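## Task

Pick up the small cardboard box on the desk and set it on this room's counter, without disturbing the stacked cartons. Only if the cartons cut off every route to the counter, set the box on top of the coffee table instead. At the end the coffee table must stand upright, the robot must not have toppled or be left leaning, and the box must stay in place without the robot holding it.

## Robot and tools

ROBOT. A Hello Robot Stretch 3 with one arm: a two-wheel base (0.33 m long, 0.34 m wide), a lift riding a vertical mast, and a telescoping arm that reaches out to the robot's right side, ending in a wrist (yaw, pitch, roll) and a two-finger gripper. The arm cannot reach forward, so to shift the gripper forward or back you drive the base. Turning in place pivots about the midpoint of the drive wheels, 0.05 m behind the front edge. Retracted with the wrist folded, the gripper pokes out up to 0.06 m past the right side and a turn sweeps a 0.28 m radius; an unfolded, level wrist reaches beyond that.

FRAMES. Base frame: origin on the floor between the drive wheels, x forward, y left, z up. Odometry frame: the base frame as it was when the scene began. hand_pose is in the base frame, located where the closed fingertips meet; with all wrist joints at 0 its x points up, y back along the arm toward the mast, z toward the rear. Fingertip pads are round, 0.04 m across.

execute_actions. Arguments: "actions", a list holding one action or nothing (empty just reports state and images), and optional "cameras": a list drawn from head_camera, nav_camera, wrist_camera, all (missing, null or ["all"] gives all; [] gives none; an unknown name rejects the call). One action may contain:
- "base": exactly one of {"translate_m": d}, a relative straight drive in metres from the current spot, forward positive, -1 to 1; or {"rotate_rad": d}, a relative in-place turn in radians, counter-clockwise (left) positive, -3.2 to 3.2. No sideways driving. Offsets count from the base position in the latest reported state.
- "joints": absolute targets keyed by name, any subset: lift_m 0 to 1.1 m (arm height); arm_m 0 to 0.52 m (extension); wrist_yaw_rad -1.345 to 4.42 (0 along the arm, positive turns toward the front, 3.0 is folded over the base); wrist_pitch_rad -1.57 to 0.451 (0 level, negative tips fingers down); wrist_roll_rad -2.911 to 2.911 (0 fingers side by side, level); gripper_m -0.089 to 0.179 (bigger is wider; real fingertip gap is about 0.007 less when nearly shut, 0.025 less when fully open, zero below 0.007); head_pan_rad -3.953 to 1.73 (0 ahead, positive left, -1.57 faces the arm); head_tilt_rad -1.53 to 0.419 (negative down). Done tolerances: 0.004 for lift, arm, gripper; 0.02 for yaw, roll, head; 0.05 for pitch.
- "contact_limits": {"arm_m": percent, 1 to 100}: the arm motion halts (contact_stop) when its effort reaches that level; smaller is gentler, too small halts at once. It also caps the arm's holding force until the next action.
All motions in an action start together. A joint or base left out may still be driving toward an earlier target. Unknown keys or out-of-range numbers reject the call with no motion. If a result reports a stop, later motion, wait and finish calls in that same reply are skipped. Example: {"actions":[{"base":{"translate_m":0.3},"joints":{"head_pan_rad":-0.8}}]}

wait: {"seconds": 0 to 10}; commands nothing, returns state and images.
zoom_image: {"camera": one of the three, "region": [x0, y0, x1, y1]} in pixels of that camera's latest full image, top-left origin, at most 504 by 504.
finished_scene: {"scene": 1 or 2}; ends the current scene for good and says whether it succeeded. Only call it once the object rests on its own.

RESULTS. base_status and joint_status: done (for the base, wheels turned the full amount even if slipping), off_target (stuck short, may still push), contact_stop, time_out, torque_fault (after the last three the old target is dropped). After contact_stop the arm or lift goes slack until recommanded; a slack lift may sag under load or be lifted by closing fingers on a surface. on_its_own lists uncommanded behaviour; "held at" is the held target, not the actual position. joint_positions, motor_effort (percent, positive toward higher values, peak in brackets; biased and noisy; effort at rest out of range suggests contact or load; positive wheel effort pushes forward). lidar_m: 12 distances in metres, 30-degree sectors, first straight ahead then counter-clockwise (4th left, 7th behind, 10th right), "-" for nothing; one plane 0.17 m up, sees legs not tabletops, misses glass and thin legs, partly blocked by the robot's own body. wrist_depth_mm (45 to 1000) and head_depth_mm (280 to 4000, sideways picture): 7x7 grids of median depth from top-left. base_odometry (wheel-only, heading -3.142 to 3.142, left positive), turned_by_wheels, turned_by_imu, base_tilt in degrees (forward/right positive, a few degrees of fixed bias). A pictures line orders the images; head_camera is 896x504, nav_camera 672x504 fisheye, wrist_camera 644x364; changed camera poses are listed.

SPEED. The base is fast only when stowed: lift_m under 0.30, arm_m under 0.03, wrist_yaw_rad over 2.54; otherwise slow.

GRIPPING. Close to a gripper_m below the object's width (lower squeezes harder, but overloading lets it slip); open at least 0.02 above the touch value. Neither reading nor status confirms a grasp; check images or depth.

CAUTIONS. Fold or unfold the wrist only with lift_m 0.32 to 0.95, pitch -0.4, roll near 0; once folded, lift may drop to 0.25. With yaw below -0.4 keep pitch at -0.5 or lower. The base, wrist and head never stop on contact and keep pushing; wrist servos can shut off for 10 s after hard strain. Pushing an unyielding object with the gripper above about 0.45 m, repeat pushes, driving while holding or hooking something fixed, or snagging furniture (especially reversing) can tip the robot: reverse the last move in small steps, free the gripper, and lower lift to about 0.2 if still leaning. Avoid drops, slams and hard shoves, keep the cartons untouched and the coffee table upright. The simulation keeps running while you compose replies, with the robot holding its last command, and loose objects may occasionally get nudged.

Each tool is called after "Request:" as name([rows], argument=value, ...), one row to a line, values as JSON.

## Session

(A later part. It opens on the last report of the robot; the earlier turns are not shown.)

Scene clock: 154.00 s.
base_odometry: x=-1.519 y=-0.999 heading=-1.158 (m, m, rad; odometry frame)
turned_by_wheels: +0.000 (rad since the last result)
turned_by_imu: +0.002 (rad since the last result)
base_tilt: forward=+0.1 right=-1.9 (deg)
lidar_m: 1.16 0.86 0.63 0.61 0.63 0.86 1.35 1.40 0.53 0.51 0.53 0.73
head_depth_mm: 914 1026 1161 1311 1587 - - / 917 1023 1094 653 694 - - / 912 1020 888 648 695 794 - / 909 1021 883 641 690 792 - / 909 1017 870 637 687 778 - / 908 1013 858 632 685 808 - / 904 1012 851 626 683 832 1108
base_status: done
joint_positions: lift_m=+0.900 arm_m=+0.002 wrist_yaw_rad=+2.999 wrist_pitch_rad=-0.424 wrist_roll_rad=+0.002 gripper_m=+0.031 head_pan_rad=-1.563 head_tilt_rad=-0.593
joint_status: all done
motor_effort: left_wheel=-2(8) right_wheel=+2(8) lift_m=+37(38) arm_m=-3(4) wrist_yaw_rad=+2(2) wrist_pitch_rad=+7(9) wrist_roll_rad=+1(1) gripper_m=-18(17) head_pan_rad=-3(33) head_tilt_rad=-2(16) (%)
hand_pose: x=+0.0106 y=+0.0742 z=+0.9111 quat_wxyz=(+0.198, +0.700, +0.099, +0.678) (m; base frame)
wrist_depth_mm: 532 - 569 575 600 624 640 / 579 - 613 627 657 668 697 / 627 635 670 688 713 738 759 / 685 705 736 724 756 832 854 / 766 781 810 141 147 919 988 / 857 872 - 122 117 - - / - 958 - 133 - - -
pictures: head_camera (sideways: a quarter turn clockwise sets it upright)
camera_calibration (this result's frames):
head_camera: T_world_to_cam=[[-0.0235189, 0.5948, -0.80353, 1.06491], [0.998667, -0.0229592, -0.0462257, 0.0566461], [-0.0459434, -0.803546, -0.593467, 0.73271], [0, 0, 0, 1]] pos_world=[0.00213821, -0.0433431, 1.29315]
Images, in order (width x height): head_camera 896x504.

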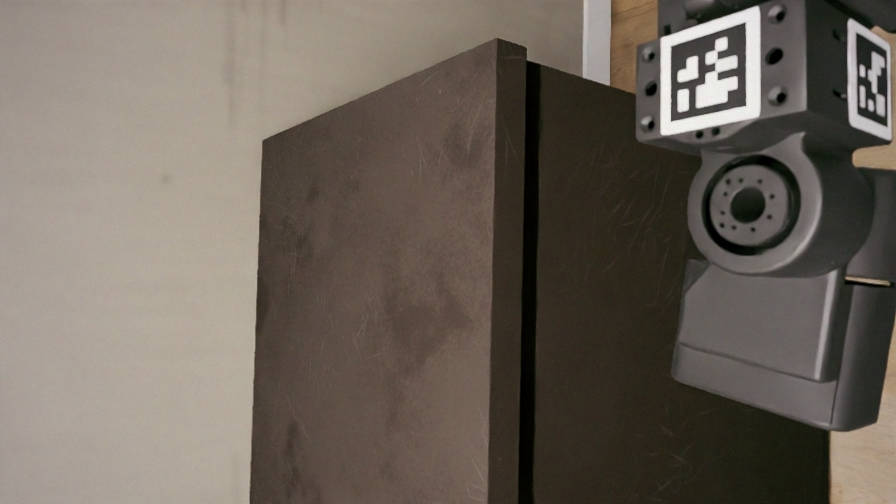

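Same geometry as before (counter top ≈0.91 m, edge 0.5 m away).

Request:
execute_actions([
  {"joints": {"wrist_yaw_rad": 0.0}},
], cameras=[])

Request:
execute_actions([
  {"joints": {"lift_m": 0.98}},
], cameras=[])

Request:
execute_actions([
  {"joints": {"arm_m": 0.36}},
], cameras=[])

Request:
execute_actions([
  {"joints": {"lift_m": 0.935}},
], cameras=[])

Request:
execute_actions([
  {"joints": {"gripper_m": 0.15}},
], cameras=[])

Request:
execute_actions([
  {"joints": {"lift_m": 1.0, "arm_m": 0.05}},
], cameras=["head_camera"])

Scene clock: 180.87 s.
base_odometry: x=-1.519 y=-0.999 heading=-1.158 (m, m, rad; odometry frame)
turned_by_wheels: +0.000 (rad since the last result)
turned_by_imu: +0.001 (rad since the last result)
base_tilt: forward=+0.0 right=-1.9 (deg)
lidar_m: 1.16 0.86 0.63 0.61 0.63 0.86 1.35 1.40 0.53 0.51 0.53 0.73
head_depth_mm: 915 1023 1162 1311 1595 - - / 915 1019 1102 653 695 - - / 912 1023 890 647 659 - - / 913 1018 878 642 506 - - / 908 1018 867 636 669 827 1118 / 908 1014 860 631 683 835 1117 / 907 1012 848 626 682 831 1109
base_status: not commanded
joint_positions: lift_m=+0.900 arm_m=+0.002 wrist_yaw_rad=+0.002 wrist_pitch_rad=-0.424 wrist_roll_rad=+0.002 gripper_m=+0.031 head_pan_rad=-1.563 head_tilt_rad=-0.593
joint_status: all done
motor_effort: left_wheel=-3(3) right_wheel=+2(2) lift_m=+37(37) arm_m=-3(4) wrist_yaw_rad=-2(3) wrist_pitch_rad=+7(7) wrist_roll_rad=+1(1) gripper_m=-17(17) head_pan_rad=-3(3) head_tilt_rad=-2(3) (%)
hand_pose: x=-0.0210 y=-0.3709 z=+0.9111 quat_wxyz=(+0.691, +0.150, -0.691, -0.148) (m; base frame)
wrist_depth_mm: 778 793 760 746 754 745 744 / 532 512 502 479 461 807 811 / 330 320 314 308 302 295 875 / 286 282 281 266 264 271 964 / 354 349 336 141 148 336 - / 388 393 134 122 117 - - / 470 457 456 133 419 - -
pictures: none
No camera images: the call's "cameras" was empty. Leave "cameras" out to get every camera's image.

Scene clock: 182.43 s.
base_odometry: x=-1.519 y=-0.999 heading=-1.158 (m, m, rad; odometry frame)
turned_by_wheels: +0.000 (rad since the last result)
turned_by_imu: +0.000 (rad since the last result)
base_tilt: forward=+0.3 right=-2.0 (deg)
lidar_m: 1.16 0.86 0.63 0.60 0.63 0.86 1.35 1.40 0.53 0.51 0.53 0.73
head_depth_mm: 916 1029 1166 1283 - - - / 914 1023 1098 678 - - - / 911 1020 887 675 - - - / 914 1021 879 682 - - - / 911 1017 869 637 688 838 1125 / 907 1015 859 631 685 835 1117 / 906 1016 851 626 681 833 1109
base_status: not commanded
joint_positions: lift_m=+0.980 arm_m=+0.002 wrist_yaw_rad=+0.002 wrist_pitch_rad=-0.424 wrist_roll_rad=+0.002 gripper_m=+0.031 head_pan_rad=-1.563 head_tilt_rad=-0.593
joint_status: all done
motor_effort: left_wheel=-3(2) right_wheel=+2(2) lift_m=+38(37) arm_m=-4(3) wrist_yaw_rad=-1(2) wrist_pitch_rad=+7(7) wrist_roll_rad=+1(1) gripper_m=-17(16) head_pan_rad=-2(2) head_tilt_rad=-2(3) (%)
hand_pose: x=-0.0211 y=-0.3709 z=+0.9911 quat_wxyz=(+0.691, +0.150, -0.691, -0.149) (m; base frame)
wrist_depth_mm: 777 767 770 765 767 756 746 / 819 807 801 805 790 814 818 / 545 534 525 509 496 878 888 / 398 387 384 343 351 409 965 / 329 325 317 141 148 310 - / 398 391 134 122 117 - - / 452 453 459 133 419 - -
pictures: none
No camera images: the call's "cameras" was empty. Leave "cameras" out to get every camera's image.

Scene clock: 186.27 s.
base_odometry: x=-1.519 y=-0.999 heading=-1.158 (m, m, rad; odometry frame)
turned_by_wheels: +0.000 (rad since the last result)
turned_by_imu: +0.000 (rad since the last result)
base_tilt: forward=+0.2 right=-1.8 (deg)
lidar_m: 1.16 0.86 0.63 0.61 0.63 0.86 1.35 1.40 0.53 0.51 0.53 0.73
head_depth_mm: 914 1006 - 1259 1587 1438 1211 / 914 981 851 653 693 1328 1210 / 910 - 803 646 690 842 1129 / 911 988 777 642 690 839 1124 / 908 1016 870 636 687 840 1124 / 906 1011 857 631 684 836 1113 / 906 1016 849 627 682 832 1110
base_status: not commanded
joint_positions: lift_m=+0.980 arm_m=+0.360 wrist_yaw_rad=+0.001 wrist_pitch_rad=-0.424 wrist_roll_rad=+0.002 gripper_m=+0.031 head_pan_rad=-1.563 head_tilt_rad=-0.593
joint_status: all done
motor_effort: left_wheel=-2(3) right_wheel=+2(2) lift_m=+37(37) arm_m=+3(1) wrist_yaw_rad=+0(2) wrist_pitch_rad=+7(7) wrist_roll_rad=+1(1) gripper_m=-16(16) head_pan_rad=-2(3) head_tilt_rad=-2(2) (%)
hand_pose: x=-0.0213 y=-0.7282 z=+0.9911 quat_wxyz=(+0.691, +0.149, -0.692, -0.149) (m; base frame)
wrist_depth_mm: 456 447 448 436 438 434 431 / 489 491 489 477 473 469 468 / 522 514 508 502 495 512 505 / 393 389 381 339 350 404 565 / 307 305 312 141 147 287 613 / 253 252 134 122 117 241 247 / 215 214 206 133 195 205 204
pictures: none
No camera images: the call's "cameras" was empty. Leave "cameras" out to get every camera's image.

Scene clock: 187.50 s.
base_odometry: x=-1.519 y=-0.999 heading=-1.158 (m, m, rad; odometry frame)
turned_by_wheels: +0.000 (rad since the last result)
turned_by_imu: +0.000 (rad since the last result)
base_tilt: forward=-0.1 right=-1.8 (deg)
lidar_m: 1.16 0.86 0.63 0.61 0.63 0.86 1.35 1.40 0.53 0.51 0.53 0.73
head_depth_mm: 916 1024 1134 - - 1435 1216 / 915 1009 - 630 696 1325 1215 / 916 1002 - 648 692 846 1134 / 911 1016 - 639 689 842 1130 / 911 1017 870 636 688 839 1121 / 909 1012 858 631 683 834 1113 / 904 1012 849 626 682 831 1114
base_status: not commanded
joint_positions: lift_m=+0.935 arm_m=+0.360 wrist_yaw_rad=+0.001 wrist_pitch_rad=-0.424 wrist_roll_rad=+0.002 gripper_m=+0.031 head_pan_rad=-1.563 head_tilt_rad=-0.593
joint_status: all done
motor_effort: left_wheel=-2(3) right_wheel=+2(2) lift_m=+28(31) arm_m=+2(3) wrist_yaw_rad=-2(1) wrist_pitch_rad=+7(7) wrist_roll_rad=+1(1) gripper_m=-16(16) head_pan_rad=-3(2) head_tilt_rad=-2(2) (%)
hand_pose: x=-0.0213 y=-0.7282 z=+0.9465 quat_wxyz=(+0.691, +0.149, -0.692, -0.149) (m; base frame)
wrist_depth_mm: 458 448 442 442 435 437 435 / 489 490 483 476 476 471 472 / 422 410 405 392 387 500 507 / 306 300 295 265 272 281 551 / 238 236 242 141 147 225 222 / 196 195 134 122 117 186 184 / 167 166 160 133 152 159 158
pictures: none
No camera images: the call's "cameras" was empty. Leave "cameras" out to get every camera's image.

Scene clock: 189.20 s.
base_odometry: x=-1.519 y=-0.999 heading=-1.158 (m, m, rad; odometry frame)
turned_by_wheels: +0.000 (rad since the last result)
turned_by_imu: +0.000 (rad since the last result)
base_tilt: forward=+0.1 right=-1.9 (deg)
lidar_m: 1.16 0.86 0.63 0.60 0.63 0.86 1.35 1.40 0.53 0.51 0.53 0.73
head_depth_mm: 918 1025 1131 - - 1427 1217 / 915 1008 - 628 694 1330 1210 / 914 1003 - 647 691 844 1131 / 910 1017 - 640 689 841 1122 / 908 1013 873 637 686 839 1120 / 908 1015 859 630 685 836 1120 / 902 1011 848 627 683 832 1112
base_status: not commanded
joint_positions: lift_m=+0.935 arm_m=+0.360 wrist_yaw_rad=+0.001 wrist_pitch_rad=-0.423 wrist_roll_rad=+0.002 gripper_m=+0.150 head_pan_rad=-1.563 head_tilt_rad=-0.593
joint_status: all done
motor_effort: left_wheel=-3(3) right_wheel=+2(2) lift_m=+28(28) arm_m=+2(3) wrist_yaw_rad=-1(1) wrist_pitch_rad=+6(7) wrist_roll_rad=+1(1) gripper_m=+0(82) head_pan_rad=-2(3) head_tilt_rad=-2(2) (%)
hand_pose: x=-0.0213 y=-0.7284 z=+0.9467 quat_wxyz=(+0.691, +0.149, -0.692, -0.149) (m; base frame)
wrist_depth_mm: 452 453 448 436 439 436 434 / 496 490 485 476 476 471 470 / 422 415 400 393 389 495 505 / 306 301 296 289 285 282 549 / 239 238 234 156 169 232 222 / 197 204 192 129 177 187 185 / 173 161 160 132 153 156 158
pictures: none
No camera images: the call's "cameras" was empty. Leave "cameras" out to get every camera's image.

Scene clock: 192.70 s.
base_odometry: x=-1.519 y=-0.999 heading=-1.158 (m, m, rad; odometry frame)
turned_by_wheels: +0.000 (rad since the last result)
turned_by_imu: +0.000 (rad since the last result)
base_tilt: forward=+0.2 right=-1.8 (deg)
lidar_m: 1.16 0.86 0.63 0.60 0.63 0.86 1.34 1.40 0.53 0.51 0.53 0.73
head_depth_mm: 915 1027 - - - 1348 1220 / 913 1023 1095 - - 1327 1212 / 914 1022 936 - - 907 1132 / 909 1019 927 - - 896 1123 / 907 1014 868 663 687 839 1123 / 906 1013 858 631 684 835 1119 / 907 1012 851 625 684 831 1110
base_status: not commanded
joint_positions: lift_m=+1.000 arm_m=+0.050 wrist_yaw_rad=+0.001 wrist_pitch_rad=-0.421 wrist_roll_rad=+0.002 gripper_m=+0.150 head_pan_rad=-1.563 head_tilt_rad=-0.593
joint_status: all done
motor_effort: left_wheel=-2(3) right_wheel=+2(2) lift_m=+37(37) arm_m=-3(3) wrist_yaw_rad=-1(1) wrist_pitch_rad=+6(7) wrist_roll_rad=+0(1) gripper_m=+1(0) head_pan_rad=-4(3) head_tilt_rad=-2(4) (%)
hand_pose: x=-0.0213 y=-0.4193 z=+1.0117 quat_wxyz=(+0.691, +0.148, -0.692, -0.148) (m; base frame)
wrist_depth_mm: 739 733 711 714 714 701 694 / 796 781 781 772 764 774 752 / 606 595 576 503 552 835 827 / 438 431 419 416 410 879 911 / 341 340 336 330 326 337 - / 297 300 288 284 281 279 - / 366 377 366 353 351 355 -
pictures: head_camera (sideways: a quarter turn clockwise sets it upright)
camera_calibration (this result's frames):
head_camera: T_world_to_cam=[[-0.0233804, 0.594805, -0.80353, 1.06491], [0.998662, -0.0231919, -0.0462257, 0.0566461], [-0.0461306, -0.803535, -0.593467, 0.732711], [0, 0, 0, 1]] pos_world=[0.00212812, -0.0433422, 1.29315]
Images, in order (width x height): head_camera 896x504.

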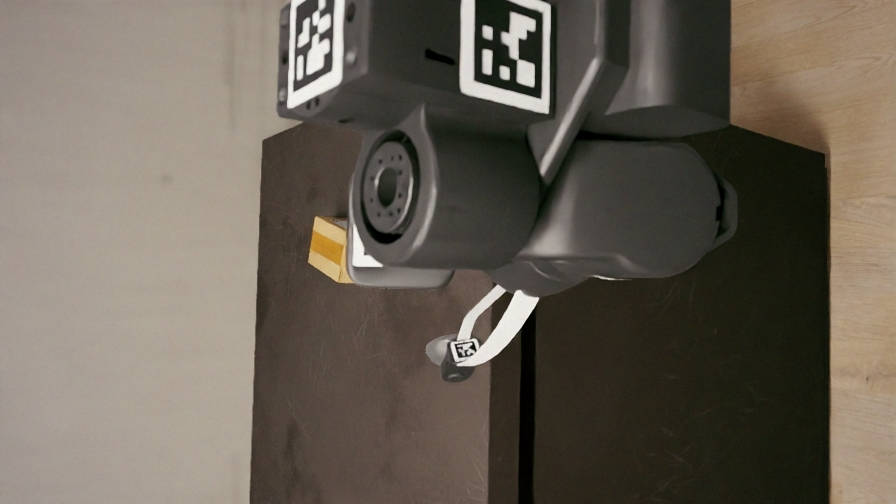

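Request:
finished_scene(scene=2)

The scene is finished: the task was done.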